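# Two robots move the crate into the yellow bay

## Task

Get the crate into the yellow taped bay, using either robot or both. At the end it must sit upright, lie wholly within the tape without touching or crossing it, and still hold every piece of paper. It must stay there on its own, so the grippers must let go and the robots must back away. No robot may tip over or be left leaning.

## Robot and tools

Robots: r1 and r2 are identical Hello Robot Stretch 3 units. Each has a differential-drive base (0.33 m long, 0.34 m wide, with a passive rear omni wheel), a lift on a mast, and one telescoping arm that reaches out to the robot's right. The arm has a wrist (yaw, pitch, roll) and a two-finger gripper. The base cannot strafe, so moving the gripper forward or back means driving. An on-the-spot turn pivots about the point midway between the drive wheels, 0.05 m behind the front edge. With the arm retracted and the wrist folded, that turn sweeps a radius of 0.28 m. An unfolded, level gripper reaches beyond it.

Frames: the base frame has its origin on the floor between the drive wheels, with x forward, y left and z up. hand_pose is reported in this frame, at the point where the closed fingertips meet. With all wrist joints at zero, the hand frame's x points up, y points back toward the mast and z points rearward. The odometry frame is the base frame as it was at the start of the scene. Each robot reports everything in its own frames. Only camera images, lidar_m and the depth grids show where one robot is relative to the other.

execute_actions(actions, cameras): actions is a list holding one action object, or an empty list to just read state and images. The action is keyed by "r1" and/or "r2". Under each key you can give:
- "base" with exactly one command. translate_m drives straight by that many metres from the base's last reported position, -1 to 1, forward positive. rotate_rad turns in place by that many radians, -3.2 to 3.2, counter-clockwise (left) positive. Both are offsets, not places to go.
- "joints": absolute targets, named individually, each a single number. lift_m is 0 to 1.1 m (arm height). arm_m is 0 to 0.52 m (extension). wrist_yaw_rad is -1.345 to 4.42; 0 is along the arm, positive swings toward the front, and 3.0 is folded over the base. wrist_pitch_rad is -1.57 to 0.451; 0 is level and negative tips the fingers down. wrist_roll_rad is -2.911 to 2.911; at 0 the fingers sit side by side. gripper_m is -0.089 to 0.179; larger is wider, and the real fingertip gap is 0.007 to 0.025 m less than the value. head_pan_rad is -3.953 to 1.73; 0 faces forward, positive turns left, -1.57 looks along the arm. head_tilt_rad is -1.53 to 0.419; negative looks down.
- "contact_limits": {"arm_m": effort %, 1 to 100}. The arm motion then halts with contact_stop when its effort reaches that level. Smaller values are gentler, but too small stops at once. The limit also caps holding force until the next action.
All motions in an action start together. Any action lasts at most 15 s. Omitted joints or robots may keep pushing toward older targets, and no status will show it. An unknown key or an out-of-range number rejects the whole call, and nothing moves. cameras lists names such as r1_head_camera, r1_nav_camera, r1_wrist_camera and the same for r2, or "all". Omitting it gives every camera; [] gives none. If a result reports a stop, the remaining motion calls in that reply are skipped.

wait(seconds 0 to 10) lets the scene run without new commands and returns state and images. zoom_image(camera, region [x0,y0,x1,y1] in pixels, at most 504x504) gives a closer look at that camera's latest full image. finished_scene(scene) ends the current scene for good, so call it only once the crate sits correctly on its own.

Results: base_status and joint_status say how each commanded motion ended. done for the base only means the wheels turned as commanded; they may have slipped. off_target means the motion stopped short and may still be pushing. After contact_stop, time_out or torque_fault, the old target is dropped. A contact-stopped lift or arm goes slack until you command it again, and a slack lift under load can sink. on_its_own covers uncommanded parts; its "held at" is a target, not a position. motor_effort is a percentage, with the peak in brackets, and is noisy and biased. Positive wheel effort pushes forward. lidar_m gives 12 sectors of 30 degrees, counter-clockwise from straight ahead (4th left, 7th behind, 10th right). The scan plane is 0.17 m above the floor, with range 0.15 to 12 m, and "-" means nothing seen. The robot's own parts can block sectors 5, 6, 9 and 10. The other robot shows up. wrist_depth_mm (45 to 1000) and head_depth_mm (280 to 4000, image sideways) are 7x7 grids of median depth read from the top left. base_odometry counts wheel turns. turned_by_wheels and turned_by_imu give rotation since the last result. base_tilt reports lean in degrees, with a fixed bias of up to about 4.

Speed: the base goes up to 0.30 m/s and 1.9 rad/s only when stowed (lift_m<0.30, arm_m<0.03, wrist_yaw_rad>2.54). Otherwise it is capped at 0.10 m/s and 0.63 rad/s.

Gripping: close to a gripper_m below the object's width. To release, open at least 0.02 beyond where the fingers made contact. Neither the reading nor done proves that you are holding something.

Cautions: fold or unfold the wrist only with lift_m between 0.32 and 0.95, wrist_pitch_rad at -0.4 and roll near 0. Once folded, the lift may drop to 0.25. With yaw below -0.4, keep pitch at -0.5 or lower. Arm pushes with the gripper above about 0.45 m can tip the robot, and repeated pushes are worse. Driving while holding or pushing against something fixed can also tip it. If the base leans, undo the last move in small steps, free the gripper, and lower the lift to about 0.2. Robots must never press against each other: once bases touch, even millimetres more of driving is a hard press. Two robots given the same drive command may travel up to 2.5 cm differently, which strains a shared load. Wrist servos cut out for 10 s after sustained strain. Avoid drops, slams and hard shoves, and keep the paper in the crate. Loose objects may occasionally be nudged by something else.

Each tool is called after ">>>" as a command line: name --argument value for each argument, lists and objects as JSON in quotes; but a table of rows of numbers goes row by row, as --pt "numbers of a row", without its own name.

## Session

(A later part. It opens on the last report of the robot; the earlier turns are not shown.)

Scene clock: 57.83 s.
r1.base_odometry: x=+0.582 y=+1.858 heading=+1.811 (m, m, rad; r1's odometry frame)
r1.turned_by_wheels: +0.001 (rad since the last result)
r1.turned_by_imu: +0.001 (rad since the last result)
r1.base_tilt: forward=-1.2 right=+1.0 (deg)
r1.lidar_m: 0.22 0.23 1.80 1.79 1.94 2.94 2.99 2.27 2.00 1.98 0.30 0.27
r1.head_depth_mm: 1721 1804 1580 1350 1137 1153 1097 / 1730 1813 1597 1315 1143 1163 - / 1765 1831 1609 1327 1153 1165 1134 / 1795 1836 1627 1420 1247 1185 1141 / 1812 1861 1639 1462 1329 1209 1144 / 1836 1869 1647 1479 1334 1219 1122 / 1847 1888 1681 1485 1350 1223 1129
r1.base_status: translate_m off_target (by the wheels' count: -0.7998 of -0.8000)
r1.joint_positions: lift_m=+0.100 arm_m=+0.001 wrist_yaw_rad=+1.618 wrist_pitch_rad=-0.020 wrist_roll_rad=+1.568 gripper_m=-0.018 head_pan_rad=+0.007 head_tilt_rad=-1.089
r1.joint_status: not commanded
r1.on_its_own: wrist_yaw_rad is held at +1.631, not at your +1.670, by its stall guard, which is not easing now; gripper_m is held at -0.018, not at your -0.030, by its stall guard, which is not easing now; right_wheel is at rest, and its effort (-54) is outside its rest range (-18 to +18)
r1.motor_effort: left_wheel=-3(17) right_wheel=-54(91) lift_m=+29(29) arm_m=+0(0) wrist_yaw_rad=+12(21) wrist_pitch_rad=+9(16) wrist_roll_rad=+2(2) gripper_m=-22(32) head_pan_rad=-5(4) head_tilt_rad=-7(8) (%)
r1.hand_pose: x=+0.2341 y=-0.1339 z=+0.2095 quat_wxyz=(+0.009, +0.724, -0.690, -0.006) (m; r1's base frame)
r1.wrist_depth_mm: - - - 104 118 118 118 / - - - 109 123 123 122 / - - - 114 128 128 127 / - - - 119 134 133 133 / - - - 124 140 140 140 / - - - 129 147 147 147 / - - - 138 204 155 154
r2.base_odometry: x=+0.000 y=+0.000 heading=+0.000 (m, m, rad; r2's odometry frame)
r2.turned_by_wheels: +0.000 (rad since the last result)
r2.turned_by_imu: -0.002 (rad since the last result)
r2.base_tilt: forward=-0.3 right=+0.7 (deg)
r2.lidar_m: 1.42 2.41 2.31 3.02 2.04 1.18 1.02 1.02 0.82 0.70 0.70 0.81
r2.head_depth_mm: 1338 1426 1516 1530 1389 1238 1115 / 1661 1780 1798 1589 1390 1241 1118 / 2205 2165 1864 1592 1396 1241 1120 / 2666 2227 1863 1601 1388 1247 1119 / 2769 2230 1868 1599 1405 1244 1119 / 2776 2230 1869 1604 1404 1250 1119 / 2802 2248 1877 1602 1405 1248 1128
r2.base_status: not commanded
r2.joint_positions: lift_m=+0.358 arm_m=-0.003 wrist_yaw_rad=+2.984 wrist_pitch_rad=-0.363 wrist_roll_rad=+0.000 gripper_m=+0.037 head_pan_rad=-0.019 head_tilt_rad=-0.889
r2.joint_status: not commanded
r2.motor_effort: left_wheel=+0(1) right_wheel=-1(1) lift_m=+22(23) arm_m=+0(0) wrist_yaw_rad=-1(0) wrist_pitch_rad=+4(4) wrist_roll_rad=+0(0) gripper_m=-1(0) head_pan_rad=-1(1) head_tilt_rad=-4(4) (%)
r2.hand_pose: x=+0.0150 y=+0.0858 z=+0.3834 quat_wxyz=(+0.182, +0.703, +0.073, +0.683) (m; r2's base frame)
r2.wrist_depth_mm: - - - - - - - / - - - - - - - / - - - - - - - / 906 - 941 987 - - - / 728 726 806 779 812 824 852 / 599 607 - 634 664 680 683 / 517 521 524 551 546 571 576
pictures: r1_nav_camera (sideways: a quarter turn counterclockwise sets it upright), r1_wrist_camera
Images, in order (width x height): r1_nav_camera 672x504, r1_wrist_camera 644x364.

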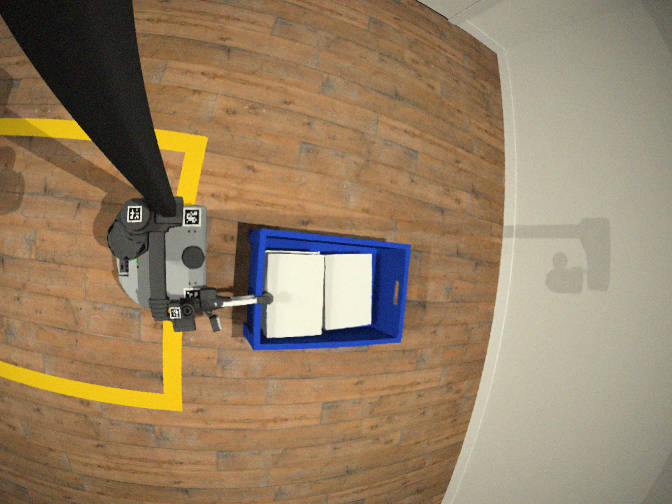

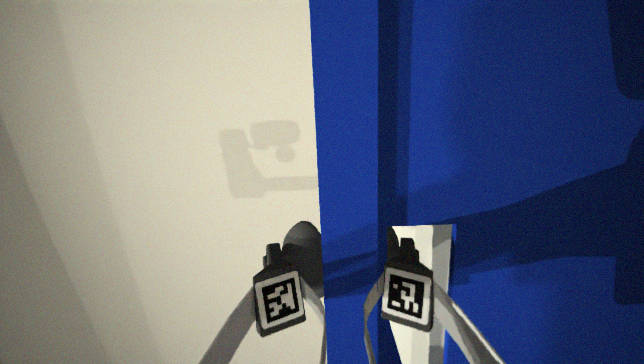

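>>> execute_actions --actions '[{"r1":{"base":{"rotate_rad":-0.12}}}]' --cameras '[]'

>>> execute_actions --actions '[{"r1":{"base":{"translate_m":-0.97}}}]' --cameras '["r1_nav_camera"]'

>>> execute_actions --actions '[{"r1":{"joints":{"gripper_m":0.044,"lift_m":0.097}}}]' --cameras '[]'

>>> execute_actions --actions '[{"r1":{"base":{"translate_m":-0.2}}}]'

Scene clock: 64.03 s.
r1.base_odometry: x=+0.582 y=+1.859 heading=+1.692 (m, m, rad; r1's odometry frame)
r1.turned_by_wheels: -0.119 (rad since the last result)
r1.turned_by_imu: -0.114 (rad since the last result)
r1.base_tilt: forward=-1.2 right=+1.0 (deg)
r1.lidar_m: 0.21 0.20 1.83 1.79 1.86 2.57 2.99 2.28 2.04 1.97 0.31 0.26
r1.head_depth_mm: 1775 1799 1590 1433 1267 1165 1107 / 1782 1813 1599 1293 1136 1163 - / 1763 1815 1617 1320 1148 1159 1140 / 1762 1843 1629 1335 1212 1164 1149 / 1769 1855 1640 1455 1331 1217 1141 / 1762 1866 1648 1477 1342 1225 1129 / 1771 1893 1657 1483 1353 1229 1129
r1.base_status: rotate_rad off_target (by the wheels' count: -0.1188 of -0.1200)
r1.joint_positions: lift_m=+0.100 arm_m=+0.001 wrist_yaw_rad=+1.679 wrist_pitch_rad=-0.021 wrist_roll_rad=+1.568 gripper_m=-0.018 head_pan_rad=+0.007 head_tilt_rad=-1.089
r1.joint_status: not commanded
r1.on_its_own: wrist_yaw_rad is held at +1.631, not at your +1.670, by its stall guard, which is still easing; gripper_m is held at -0.018, not at your -0.030, by its stall guard, which is not easing now; right_wheel is at rest, and its effort (-58) is outside its rest range (-18 to +18)
r1.motor_effort: left_wheel=+10(12) right_wheel=-58(82) lift_m=+28(28) arm_m=+0(1) wrist_yaw_rad=-46(46) wrist_pitch_rad=+9(10) wrist_roll_rad=+2(2) gripper_m=-21(23) head_pan_rad=-5(5) head_tilt_rad=-5(7) (%)
r1.hand_pose: x=+0.2328 y=-0.1184 z=+0.2091 quat_wxyz=(+0.009, +0.744, -0.668, -0.006) (m; r1's base frame)
r1.wrist_depth_mm: - - - 109 123 123 123 / - - - 113 127 127 127 / - - - 117 131 131 131 / - - - 121 136 136 135 / - - - 125 141 140 140 / - - - 129 147 146 145 / - - - 137 200 152 151
r2.base_odometry: x=+0.000 y=+0.000 heading=+0.000 (m, m, rad; r2's odometry frame)
r2.turned_by_wheels: +0.000 (rad since the last result)
r2.turned_by_imu: -0.001 (rad since the last result)
r2.base_tilt: forward=-0.3 right=+0.7 (deg)
r2.lidar_m: 1.41 2.39 2.31 3.02 2.04 1.18 1.02 1.02 0.82 0.71 0.71 0.82
r2.head_depth_mm: 1335 1422 1518 1524 1394 1240 1117 / 1672 1782 1802 1588 1392 1238 1119 / 2197 2154 1860 1591 1400 1241 1120 / 2704 2217 1856 1594 1398 1237 1121 / 2782 2222 1867 1597 1401 1248 1124 / 2792 2240 1871 1598 1398 1252 1123 / 2784 2237 1864 1609 1401 1247 1124
r2.base_status: not commanded
r2.joint_positions: lift_m=+0.358 arm_m=-0.003 wrist_yaw_rad=+2.984 wrist_pitch_rad=-0.363 wrist_roll_rad=+0.000 gripper_m=+0.037 head_pan_rad=-0.019 head_tilt_rad=-0.889
r2.joint_status: not commanded
r2.motor_effort: left_wheel=+0(1) right_wheel=-1(1) lift_m=+23(23) arm_m=+0(0) wrist_yaw_rad=+0(1) wrist_pitch_rad=+4(4) wrist_roll_rad=+0(0) gripper_m=-1(1) head_pan_rad=+0(0) head_tilt_rad=-3(4) (%)
r2.hand_pose: x=+0.0150 y=+0.0858 z=+0.3834 quat_wxyz=(+0.182, +0.703, +0.073, +0.683) (m; r2's base frame)
r2.wrist_depth_mm: - - - - - - - / - - - - - - - / - - - - - - - / 899 - 955 966 - - - / 719 724 808 780 801 813 844 / 600 608 - 640 656 666 690 / 515 521 532 547 554 571 574
pictures: none
No camera images: the call's "cameras" was empty. Leave "cameras" out to get every camera's image.

Scene clock: 74.83 s.
r1.base_odometry: x=+0.700 y=+0.896 heading=+1.693 (m, m, rad; r1's odometry frame)
r1.turned_by_wheels: +0.001 (rad since the last result)
r1.turned_by_imu: +0.000 (rad since the last result)
r1.base_tilt: forward=-1.2 right=+1.0 (deg)
r1.lidar_m: 0.22 0.22 1.87 1.80 1.88 2.10 2.03 2.11 1.49 1.96 0.30 0.26
r1.head_depth_mm: 2039 1790 1588 1378 1158 1158 1105 / 2054 1799 1609 1335 1141 1163 - / 2086 1823 1608 1332 1146 1167 1137 / 2088 1836 1627 1389 1268 1175 1143 / 2138 1851 1642 1461 1334 1216 1147 / 2196 1860 1657 1475 1331 1222 1122 / 2185 1898 1659 1489 1353 1228 1129
r1.base_status: translate_m off_target (by the wheels' count: -0.9698 of -0.9700)
r1.joint_positions: lift_m=+0.100 arm_m=+0.001 wrist_yaw_rad=+1.659 wrist_pitch_rad=-0.019 wrist_roll_rad=+1.568 gripper_m=-0.018 head_pan_rad=+0.007 head_tilt_rad=-1.089
r1.joint_status: not commanded
r1.on_its_own: gripper_m is held at -0.018, not at your -0.030, by its stall guard, which is not easing now; right_wheel is at rest, and its effort (-53) is outside its rest range (-18 to +18); wrist_yaw_rad is at rest, and its effort (+20) is outside its rest range (-12 to +12)
r1.motor_effort: left_wheel=-4(8) right_wheel=-53(92) lift_m=+29(29) arm_m=+0(1) wrist_yaw_rad=+20(46) wrist_pitch_rad=+9(10) wrist_roll_rad=+2(2) gripper_m=-22(22) head_pan_rad=-5(5) head_tilt_rad=-6(6) (%)
r1.hand_pose: x=+0.2334 y=-0.1234 z=+0.2095 quat_wxyz=(+0.009, +0.738, -0.675, -0.005) (m; r1's base frame)
r1.wrist_depth_mm: - - - 103 117 116 117 / - - - 108 122 122 122 / - - - 113 127 128 127 / - - - 119 134 133 133 / - - - 123 139 140 140 / - - - 129 147 147 147 / - - - 139 204 155 154
r2.base_odometry: x=+0.000 y=+0.000 heading=+0.000 (m, m, rad; r2's odometry frame)
r2.turned_by_wheels: +0.000 (rad since the last result)
r2.turned_by_imu: -0.002 (rad since the last result)
r2.base_tilt: forward=-0.4 right=+0.7 (deg)
r2.lidar_m: 1.42 1.91 1.54 3.02 2.04 1.17 1.02 1.01 0.82 0.71 0.71 0.82
r2.head_depth_mm: 1336 1420 1513 1529 1394 1240 1117 / 1660 1795 1797 1593 1389 1240 1117 / 2211 2166 1864 1591 1397 1241 1124 / 2672 2222 1850 1595 1404 1237 1123 / 2771 2219 1861 1592 1404 1241 1120 / 2772 2235 1870 1599 1401 1251 1124 / 2785 2242 1861 1603 1405 1247 1126
r2.base_status: not commanded
r2.joint_positions: lift_m=+0.358 arm_m=-0.003 wrist_yaw_rad=+2.984 wrist_pitch_rad=-0.363 wrist_roll_rad=+0.000 gripper_m=+0.037 head_pan_rad=-0.019 head_tilt_rad=-0.889
r2.joint_status: not commanded
r2.motor_effort: left_wheel=-1(1) right_wheel=-1(1) lift_m=+22(23) arm_m=+0(0) wrist_yaw_rad=-1(1) wrist_pitch_rad=+4(4) wrist_roll_rad=+0(0) gripper_m=+0(1) head_pan_rad=+0(1) head_tilt_rad=-4(4) (%)
r2.hand_pose: x=+0.0150 y=+0.0858 z=+0.3834 quat_wxyz=(+0.182, +0.703, +0.073, +0.683) (m; r2's base frame)
r2.wrist_depth_mm: - - - - - - - / - - - - - - - / - - - - - - - / 877 - 942 984 - - - / 727 725 816 781 802 825 846 / 611 609 - 637 664 665 677 / 523 520 520 551 542 572 579
pictures: r1_nav_camera (sideways: a quarter turn counterclockwise sets it upright)
Images, in order (width x height): r1_nav_camera 672x504.

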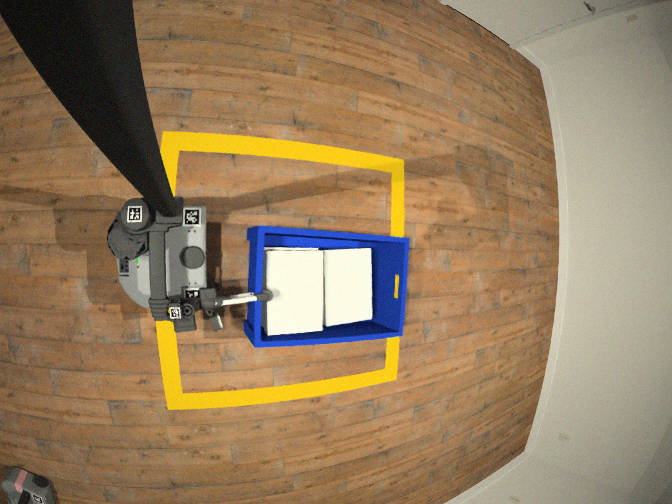

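Scene clock: 76.13 s.
r1.base_odometry: x=+0.700 y=+0.896 heading=+1.692 (m, m, rad; r1's odometry frame)
r1.turned_by_wheels: -0.001 (rad since the last result)
r1.turned_by_imu: -0.001 (rad since the last result)
r1.base_tilt: forward=-1.2 right=+1.0 (deg)
r1.lidar_m: 0.22 0.22 1.86 1.80 1.88 2.09 2.03 2.12 1.49 1.96 0.30 0.26
r1.head_depth_mm: 2047 1795 1585 1391 1155 1155 1099 / 2075 1795 1602 1339 1137 1158 - / 2087 1819 1610 1325 1146 1171 1136 / 2128 1824 1624 1396 1269 1175 1144 / 2150 1849 1641 1467 1333 1217 1146 / 2169 1879 1651 1481 1343 1221 1124 / 2175 1896 1669 1487 1351 1223 1136
r1.base_status: not commanded
r1.joint_positions: lift_m=+0.097 arm_m=+0.001 wrist_yaw_rad=+1.660 wrist_pitch_rad=+0.008 wrist_roll_rad=+1.568 gripper_m=+0.044 head_pan_rad=+0.007 head_tilt_rad=-1.089
r1.joint_status: all done
r1.on_its_own: wrist_yaw_rad is at rest, and its effort (+19) is outside its rest range (-12 to +12)
r1.motor_effort: left_wheel=-2(5) right_wheel=-17(53) lift_m=+26(28) arm_m=+0(1) wrist_yaw_rad=+19(20) wrist_pitch_rad=-3(9) wrist_roll_rad=+2(2) gripper_m=+0(83) head_pan_rad=-5(5) head_tilt_rad=-6(7) (%)
r1.hand_pose: x=+0.2341 y=-0.1232 z=+0.2137 quat_wxyz=(-0.001, +0.738, -0.675, +0.004) (m; r1's base frame)
r1.wrist_depth_mm: - - - 103 115 115 114 / - - - - 120 120 119 / - - - - 125 125 124 / - - - - 131 131 130 / - - - - 138 138 136 / - - - 131 145 144 143 / - - - - 198 152 150
r2.base_odometry: x=+0.000 y=+0.000 heading=+0.000 (m, m, rad; r2's odometry frame)
r2.turned_by_wheels: +0.000 (rad since the last result)
r2.turned_by_imu: +0.000 (rad since the last result)
r2.base_tilt: forward=-0.3 right=+0.8 (deg)
r2.lidar_m: 1.42 1.91 1.53 3.03 2.03 1.18 1.02 1.02 0.82 0.71 0.71 0.82
r2.head_depth_mm: 1334 1423 1520 1519 1392 1234 1120 / 1662 1801 1796 1598 1391 1243 1118 / 2189 2161 1859 1590 1395 1242 1118 / 2677 2219 1857 1597 1395 1241 1120 / 2804 2231 1860 1598 1401 1248 1121 / 2790 2228 1868 1596 1404 1248 1129 / 2794 2247 1868 1609 1402 1252 1127
r2.base_status: not commanded
r2.joint_positions: lift_m=+0.358 arm_m=-0.003 wrist_yaw_rad=+2.984 wrist_pitch_rad=-0.363 wrist_roll_rad=+0.000 gripper_m=+0.037 head_pan_rad=-0.019 head_tilt_rad=-0.889
r2.joint_status: not commanded
r2.motor_effort: left_wheel=-1(0) right_wheel=-1(1) lift_m=+23(23) arm_m=+0(0) wrist_yaw_rad=-1(1) wrist_pitch_rad=+4(4) wrist_roll_rad=+0(1) gripper_m=+0(0) head_pan_rad=-1(0) head_tilt_rad=-3(4) (%)
r2.hand_pose: x=+0.0150 y=+0.0858 z=+0.3834 quat_wxyz=(+0.182, +0.703, +0.073, +0.683) (m; r2's base frame)
r2.wrist_depth_mm: - - - - - - - / - - - - - - - / - - - - - - - / 902 - 965 - - - - / 710 719 794 777 796 820 844 / 605 613 - 637 663 671 678 / 515 517 521 553 546 571 574
pictures: none
No camera images: the call's "cameras" was empty. Leave "cameras" out to get every camera's image.

Scene clock: 79.23 s.
r1.base_odometry: x=+0.724 y=+0.697 heading=+1.693 (m, m, rad; r1's odometry frame)
r1.turned_by_wheels: +0.001 (rad since the last result)
r1.turned_by_imu: +0.001 (rad since the last result)
r1.base_tilt: forward=-1.2 right=+1.0 (deg)
r1.lidar_m: 0.22 0.22 1.87 1.80 1.88 1.89 1.83 1.91 1.36 1.96 0.31 0.27
r1.head_depth_mm: 2060 1783 1589 1385 1142 1152 1093 / 2086 1802 1593 1319 1136 1159 - / 2102 1818 1614 1323 1149 1162 1143 / 2100 1847 1619 1385 1280 1187 1141 / 2143 1846 1644 1464 1328 1207 1143 / 2165 1866 1648 1474 1335 1221 1124 / 2175 1881 1679 1491 1346 1226 1129
r1.base_status: translate_m off_target (by the wheels' count: -0.1998 of -0.2000)
r1.joint_positions: lift_m=+0.097 arm_m=+0.001 wrist_yaw_rad=+1.631 wrist_pitch_rad=+0.024 wrist_roll_rad=+1.568 gripper_m=+0.044 head_pan_rad=+0.007 head_tilt_rad=-1.089
r1.joint_status: not commanded
r1.on_its_own: wrist_yaw_rad is held at +1.641, not at your +1.670, by its stall guard, which is not easing now; right_wheel is at rest, and its effort (-57) is outside its rest range (-18 to +18)
r1.motor_effort: left_wheel=-2(13) right_wheel=-57(88) lift_m=+26(26) arm_m=+0(0) wrist_yaw_rad=+10(23) wrist_pitch_rad=-10(15) wrist_roll_rad=+2(2) gripper_m=-4(6) head_pan_rad=-5(4) head_tilt_rad=-5(6) (%)
r1.hand_pose: x=+0.2349 y=-0.1306 z=+0.2178 quat_wxyz=(-0.007, +0.728, -0.686, +0.009) (m; r1's base frame)
r1.wrist_depth_mm: - - - - 120 120 118 / - - - - 125 124 122 / - - - - 130 129 127 / - - - - 135 135 133 / - - - - 141 141 138 / - - - - 133 147 144 / - - - - 197 154 152
r2.base_odometry: x=+0.000 y=+0.000 heading=+0.000 (m, m, rad; r2's odometry frame)
r2.turned_by_wheels: +0.000 (rad since the last result)
r2.turned_by_imu: -0.001 (rad since the last result)
r2.base_tilt: forward=-0.3 right=+0.7 (deg)
r2.lidar_m: 1.42 1.85 1.38 1.54 2.03 1.17 1.02 1.02 0.82 0.71 0.71 0.82
r2.head_depth_mm: 1336 1422 1512 1521 1396 1238 1115 / 1661 1781 1798 1596 1387 1242 1119 / 2194 2150 1858 1595 1393 1244 1120 / 2680 2233 1859 1602 1397 1245 1121 / 2741 2227 1856 1593 1398 1246 1119 / 2788 2246 1878 1599 1402 1250 1128 / 2777 2234 1877 1607 1403 1250 1123
r2.base_status: not commanded
r2.joint_positions: lift_m=+0.358 arm_m=-0.003 wrist_yaw_rad=+2.984 wrist_pitch_rad=-0.363 wrist_roll_rad=+0.000 gripper_m=+0.037 head_pan_rad=-0.019 head_tilt_rad=-0.889
r2.joint_status: not commanded
r2.motor_effort: left_wheel=-1(0) right_wheel=-1(1) lift_m=+22(22) arm_m=+0(0) wrist_yaw_rad=-1(0) wrist_pitch_rad=+4(4) wrist_roll_rad=+0(1) gripper_m=+0(0) head_pan_rad=-1(1) head_tilt_rad=-4(4) (%)
r2.hand_pose: x=+0.0150 y=+0.0858 z=+0.3834 quat_wxyz=(+0.182, +0.703, +0.073, +0.683) (m; r2's base frame)
r2.wrist_depth_mm: - - - - - - - / - - - - - - - / - - - - - - - / 905 - 942 978 - - - / 723 735 797 768 810 833 840 / 603 605 - 644 661 675 689 / 526 525 523 550 542 567 576
pictures: r1_head_camera (sideways: a quarter turn clockwise sets it upright), r1_nav_camera (sideways: a quarter turn counterclockwise sets it upright), r1_wrist_camera, r2_head_camera (sideways: a quarter turn clockwise sets it upright), r2_nav_camera (sideways: a quarter turn counterclockwise sets it upright), r2_wrist_camera
Images, in order (width x height): r1_head_camera 896x504, r1_nav_camera 672x504, r1_wrist_camera 644x364, r2_head_camera 896x504, r2_nav_camera 672x504, r2_wrist_camera 644x364.

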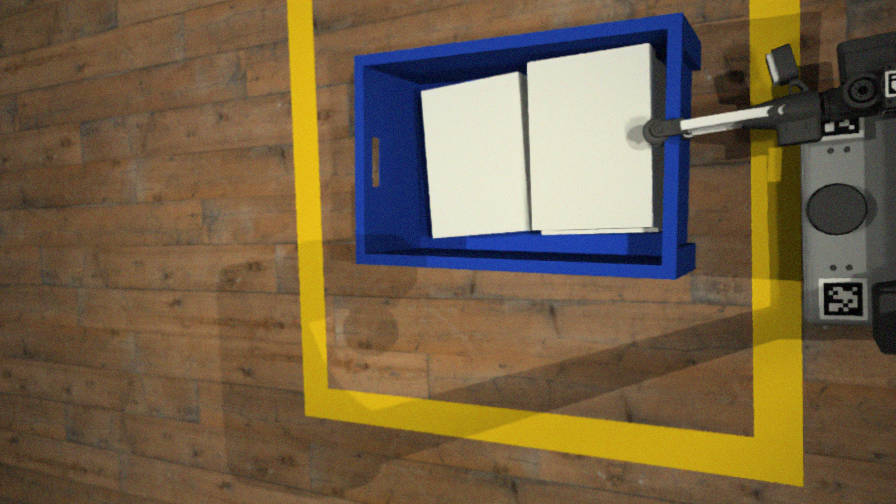

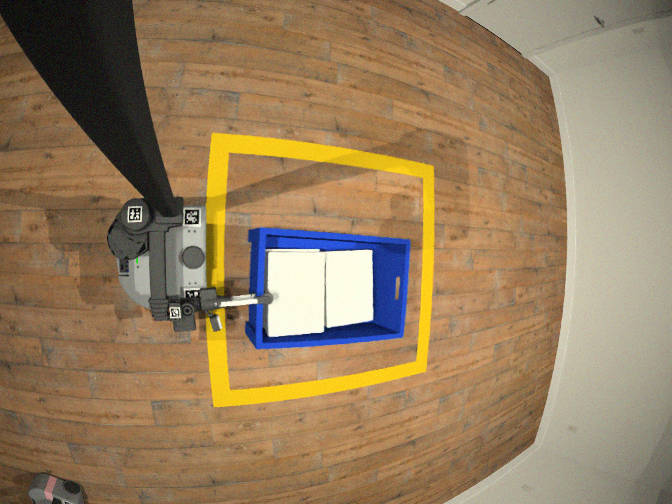

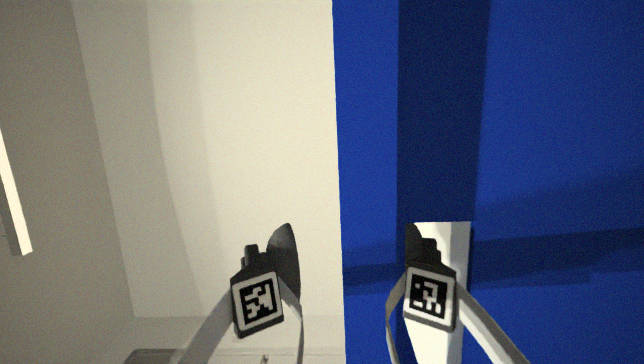

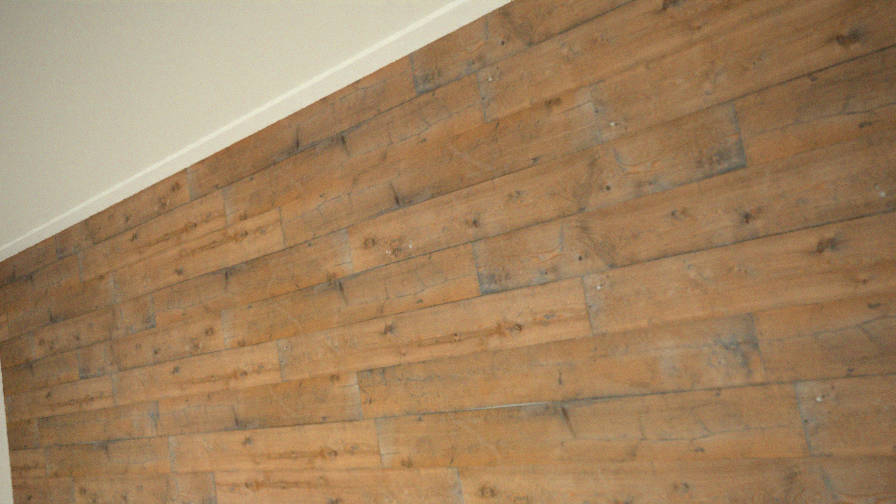

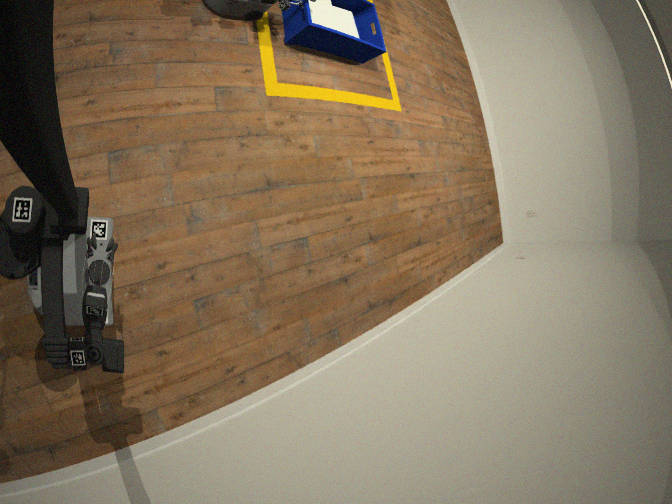

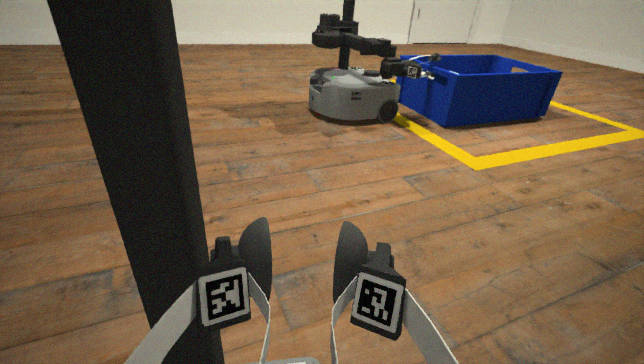

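Hooked on the slot's bottom edge; raise the finger.

>>> execute_actions --actions '[{"r1":{"base":{"translate_m":0.012},"joints":{"gripper_m":0.04,"lift_m":0.103}}}]' --cameras '["r1_wrist_camera"]'

>>> execute_actions --actions '[{"r1":{"base":{"translate_m":-0.07}}}]' --cameras '["r1_wrist_camera","r1_head_camera"]'

Scene clock: 88.30 s.
r1.base_odometry: x=+0.723 y=+0.709 heading=+1.693 (m, m, rad; r1's odometry frame)
r1.turned_by_wheels: +0.000 (rad since the last result)
r1.turned_by_imu: -0.001 (rad since the last result)
r1.base_tilt: forward=-1.2 right=+1.0 (deg)
r1.lidar_m: 0.21 0.21 1.87 1.80 1.88 1.90 1.84 1.92 1.37 1.96 0.29 0.26
r1.head_depth_mm: 2059 1802 1595 1387 1143 1147 1102 / 2064 1814 1596 1316 1142 1169 - / 2086 1820 1614 1325 1148 1159 1137 / 2116 1850 1635 1356 1291 1179 1140 / 2132 1847 1636 1472 1335 1212 1141 / 2164 1870 1655 1484 1345 1218 1122 / 2188 1894 1671 1498 1346 1227 1133
r1.base_status: done
r1.joint_positions: lift_m=+0.103 arm_m=+0.001 wrist_yaw_rad=+1.635 wrist_pitch_rad=-0.024 wrist_roll_rad=+1.568 gripper_m=+0.040 head_pan_rad=+0.007 head_tilt_rad=-1.089
r1.joint_status: all done
r1.on_its_own: wrist_yaw_rad is held at +1.641, not at your +1.670, by its stall guard, which is not easing now
r1.motor_effort: left_wheel=+1(6) right_wheel=-2(51) lift_m=+40(41) arm_m=+0(0) wrist_yaw_rad=+6(10) wrist_pitch_rad=+10(11) wrist_roll_rad=+2(2) gripper_m=+0(32) head_pan_rad=-5(5) head_tilt_rad=-6(6) (%)
r1.hand_pose: x=+0.2337 y=-0.1296 z=+0.2109 quat_wxyz=(+0.010, +0.729, -0.684, -0.007) (m; r1's base frame)
r1.wrist_depth_mm: - - - 100 113 113 113 / - - - 104 118 118 118 / - - - 108 123 123 123 / - - - 113 128 128 128 / - - - 119 133 134 134 / - - - 124 138 140 140 / - - - - 171 147 147
r2.base_odometry: x=+0.000 y=+0.000 heading=+0.000 (m, m, rad; r2's odometry frame)
r2.turned_by_wheels: +0.000 (rad since the last result)
r2.turned_by_imu: -0.001 (rad since the last result)
r2.base_tilt: forward=-0.3 right=+0.7 (deg)
r2.lidar_m: 1.41 1.85 1.39 1.55 2.04 1.17 1.02 1.02 0.82 0.70 0.70 0.82
r2.head_depth_mm: 1342 1421 1518 1520 1395 1242 1120 / 1662 1787 1804 1591 1398 1235 1116 / 2191 2150 1854 1596 1392 1245 1116 / 2694 2222 1862 1599 1393 1244 1120 / 2782 2227 1867 1594 1397 1248 1124 / 2781 2220 1871 1600 1403 1244 1125 / 2794 2230 1874 1602 1401 1248 1125
r2.base_status: not commanded
r2.joint_positions: lift_m=+0.358 arm_m=-0.003 wrist_yaw_rad=+2.984 wrist_pitch_rad=-0.363 wrist_roll_rad=+0.000 gripper_m=+0.037 head_pan_rad=-0.019 head_tilt_rad=-0.889
r2.joint_status: not commanded
r2.motor_effort: left_wheel=-1(0) right_wheel=-1(1) lift_m=+22(23) arm_m=+0(0) wrist_yaw_rad=+0(1) wrist_pitch_rad=+4(4) wrist_roll_rad=+0(0) gripper_m=+1(0) head_pan_rad=+0(0) head_tilt_rad=-4(4) (%)
r2.hand_pose: x=+0.0150 y=+0.0858 z=+0.3834 quat_wxyz=(+0.182, +0.703, +0.073, +0.683) (m; r2's base frame)
r2.wrist_depth_mm: - - - - - - - / - - - - - - - / - - - - - - - / 913 - 960 978 - - - / 717 730 815 780 801 830 848 / 606 603 - 637 664 673 694 / 511 531 523 544 536 569 586
pictures: r1_wrist_camera
Images, in order (width x height): r1_wrist_camera 644x364.

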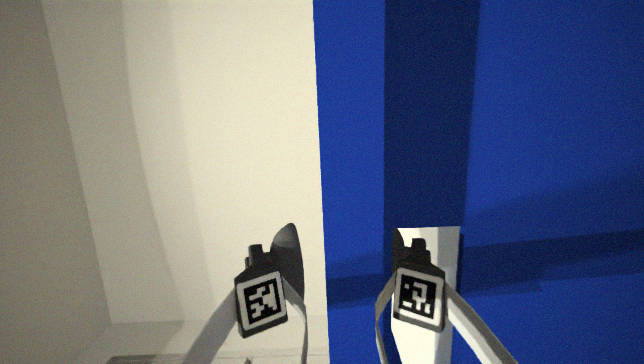

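Scene clock: 90.07 s.
r1.base_odometry: x=+0.731 y=+0.640 heading=+1.694 (m, m, rad; r1's odometry frame)
r1.turned_by_wheels: +0.001 (rad since the last result)
r1.turned_by_imu: +0.001 (rad since the last result)
r1.base_tilt: forward=-1.2 right=+0.9 (deg)
r1.lidar_m: 0.22 0.22 1.87 1.81 1.88 1.83 1.77 1.85 1.33 1.95 0.31 0.27
r1.head_depth_mm: 2063 1785 1594 1379 1147 1161 1104 / 2065 1807 1615 1321 1143 1159 - / 2086 1823 1616 1322 1141 1166 1134 / 2119 1838 1628 1392 1287 1178 1146 / 2143 1845 1643 1463 1330 1213 1142 / 2150 1861 1656 1472 1336 1225 1122 / 2170 1883 1657 1485 1353 1229 1128
r1.base_status: translate_m off_target (by the wheels' count: -0.0698 of -0.0700)
r1.joint_positions: lift_m=+0.103 arm_m=+0.001 wrist_yaw_rad=+1.630 wrist_pitch_rad=-0.010 wrist_roll_rad=+1.568 gripper_m=+0.040 head_pan_rad=+0.007 head_tilt_rad=-1.089
r1.joint_status: not commanded
r1.on_its_own: wrist_yaw_rad is held at +1.641, not at your +1.670, by its stall guard, which is not easing now; right_wheel is at rest, and its effort (-56) is outside its rest range (-18 to +18)
r1.motor_effort: left_wheel=-2(11) right_wheel=-56(90) lift_m=+41(40) arm_m=+0(1) wrist_yaw_rad=+11(11) wrist_pitch_rad=+4(11) wrist_roll_rad=+2(2) gripper_m=-7(10) head_pan_rad=-4(5) head_tilt_rad=-6(7) (%)
r1.hand_pose: x=+0.2342 y=-0.1309 z=+0.2145 quat_wxyz=(+0.005, +0.728, -0.686, -0.002) (m; r1's base frame)
r1.wrist_depth_mm: - - - - 121 121 121 / - - - - 125 126 125 / - - - - 131 131 130 / - - - - 136 136 135 / - - - 129 140 142 142 / - - - - 133 149 148 / - - - - 199 157 155
r2.base_odometry: x=+0.000 y=+0.000 heading=+0.000 (m, m, rad; r2's odometry frame)
r2.turned_by_wheels: +0.000 (rad since the last result)
r2.turned_by_imu: +0.000 (rad since the last result)
r2.base_tilt: forward=-0.3 right=+0.7 (deg)
r2.lidar_m: 1.42 3.68 1.34 1.44 2.04 1.17 1.02 1.02 0.82 0.70 0.71 0.81
r2.head_depth_mm: 1340 1425 1522 1526 1385 1242 1118 / 1653 1787 1803 1595 1390 1243 1121 / 2196 2164 1860 1583 1398 1240 1118 / 2653 2224 1848 1587 1391 1246 1120 / 2758 2223 1865 1598 1398 1248 1124 / 2768 2225 1871 1594 1401 1250 1124 / 2793 2238 1874 1605 1399 1253 1126
r2.base_status: not commanded
r2.joint_positions: lift_m=+0.358 arm_m=-0.003 wrist_yaw_rad=+2.984 wrist_pitch_rad=-0.363 wrist_roll_rad=+0.000 gripper_m=+0.037 head_pan_rad=-0.019 head_tilt_rad=-0.889
r2.joint_status: not commanded
r2.motor_effort: left_wheel=-1(1) right_wheel=-1(1) lift_m=+22(22) arm_m=+0(0) wrist_yaw_rad=+0(0) wrist_pitch_rad=+4(4) wrist_roll_rad=+0(0) gripper_m=+1(0) head_pan_rad=+0(0) head_tilt_rad=-4(4) (%)
r2.hand_pose: x=+0.0150 y=+0.0858 z=+0.3834 quat_wxyz=(+0.182, +0.703, +0.073, +0.683) (m; r2's base frame)
r2.wrist_depth_mm: - - - - - - - / - - - - - - - / - - - - - - - / 887 - 956 983 - - - / 725 725 808 788 788 815 841 / 601 614 - 632 666 673 686 / 523 528 527 549 545 564 584
pictures: r1_head_camera (sideways: a quarter turn clockwise sets it upright), r1_wrist_camera
Images, in order (width x height): r1_head_camera 896x504, r1_wrist_camera 644x364.

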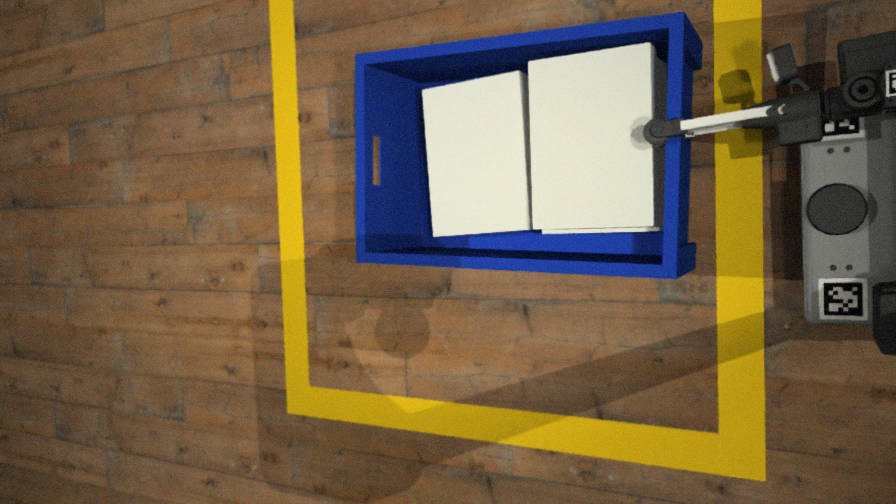

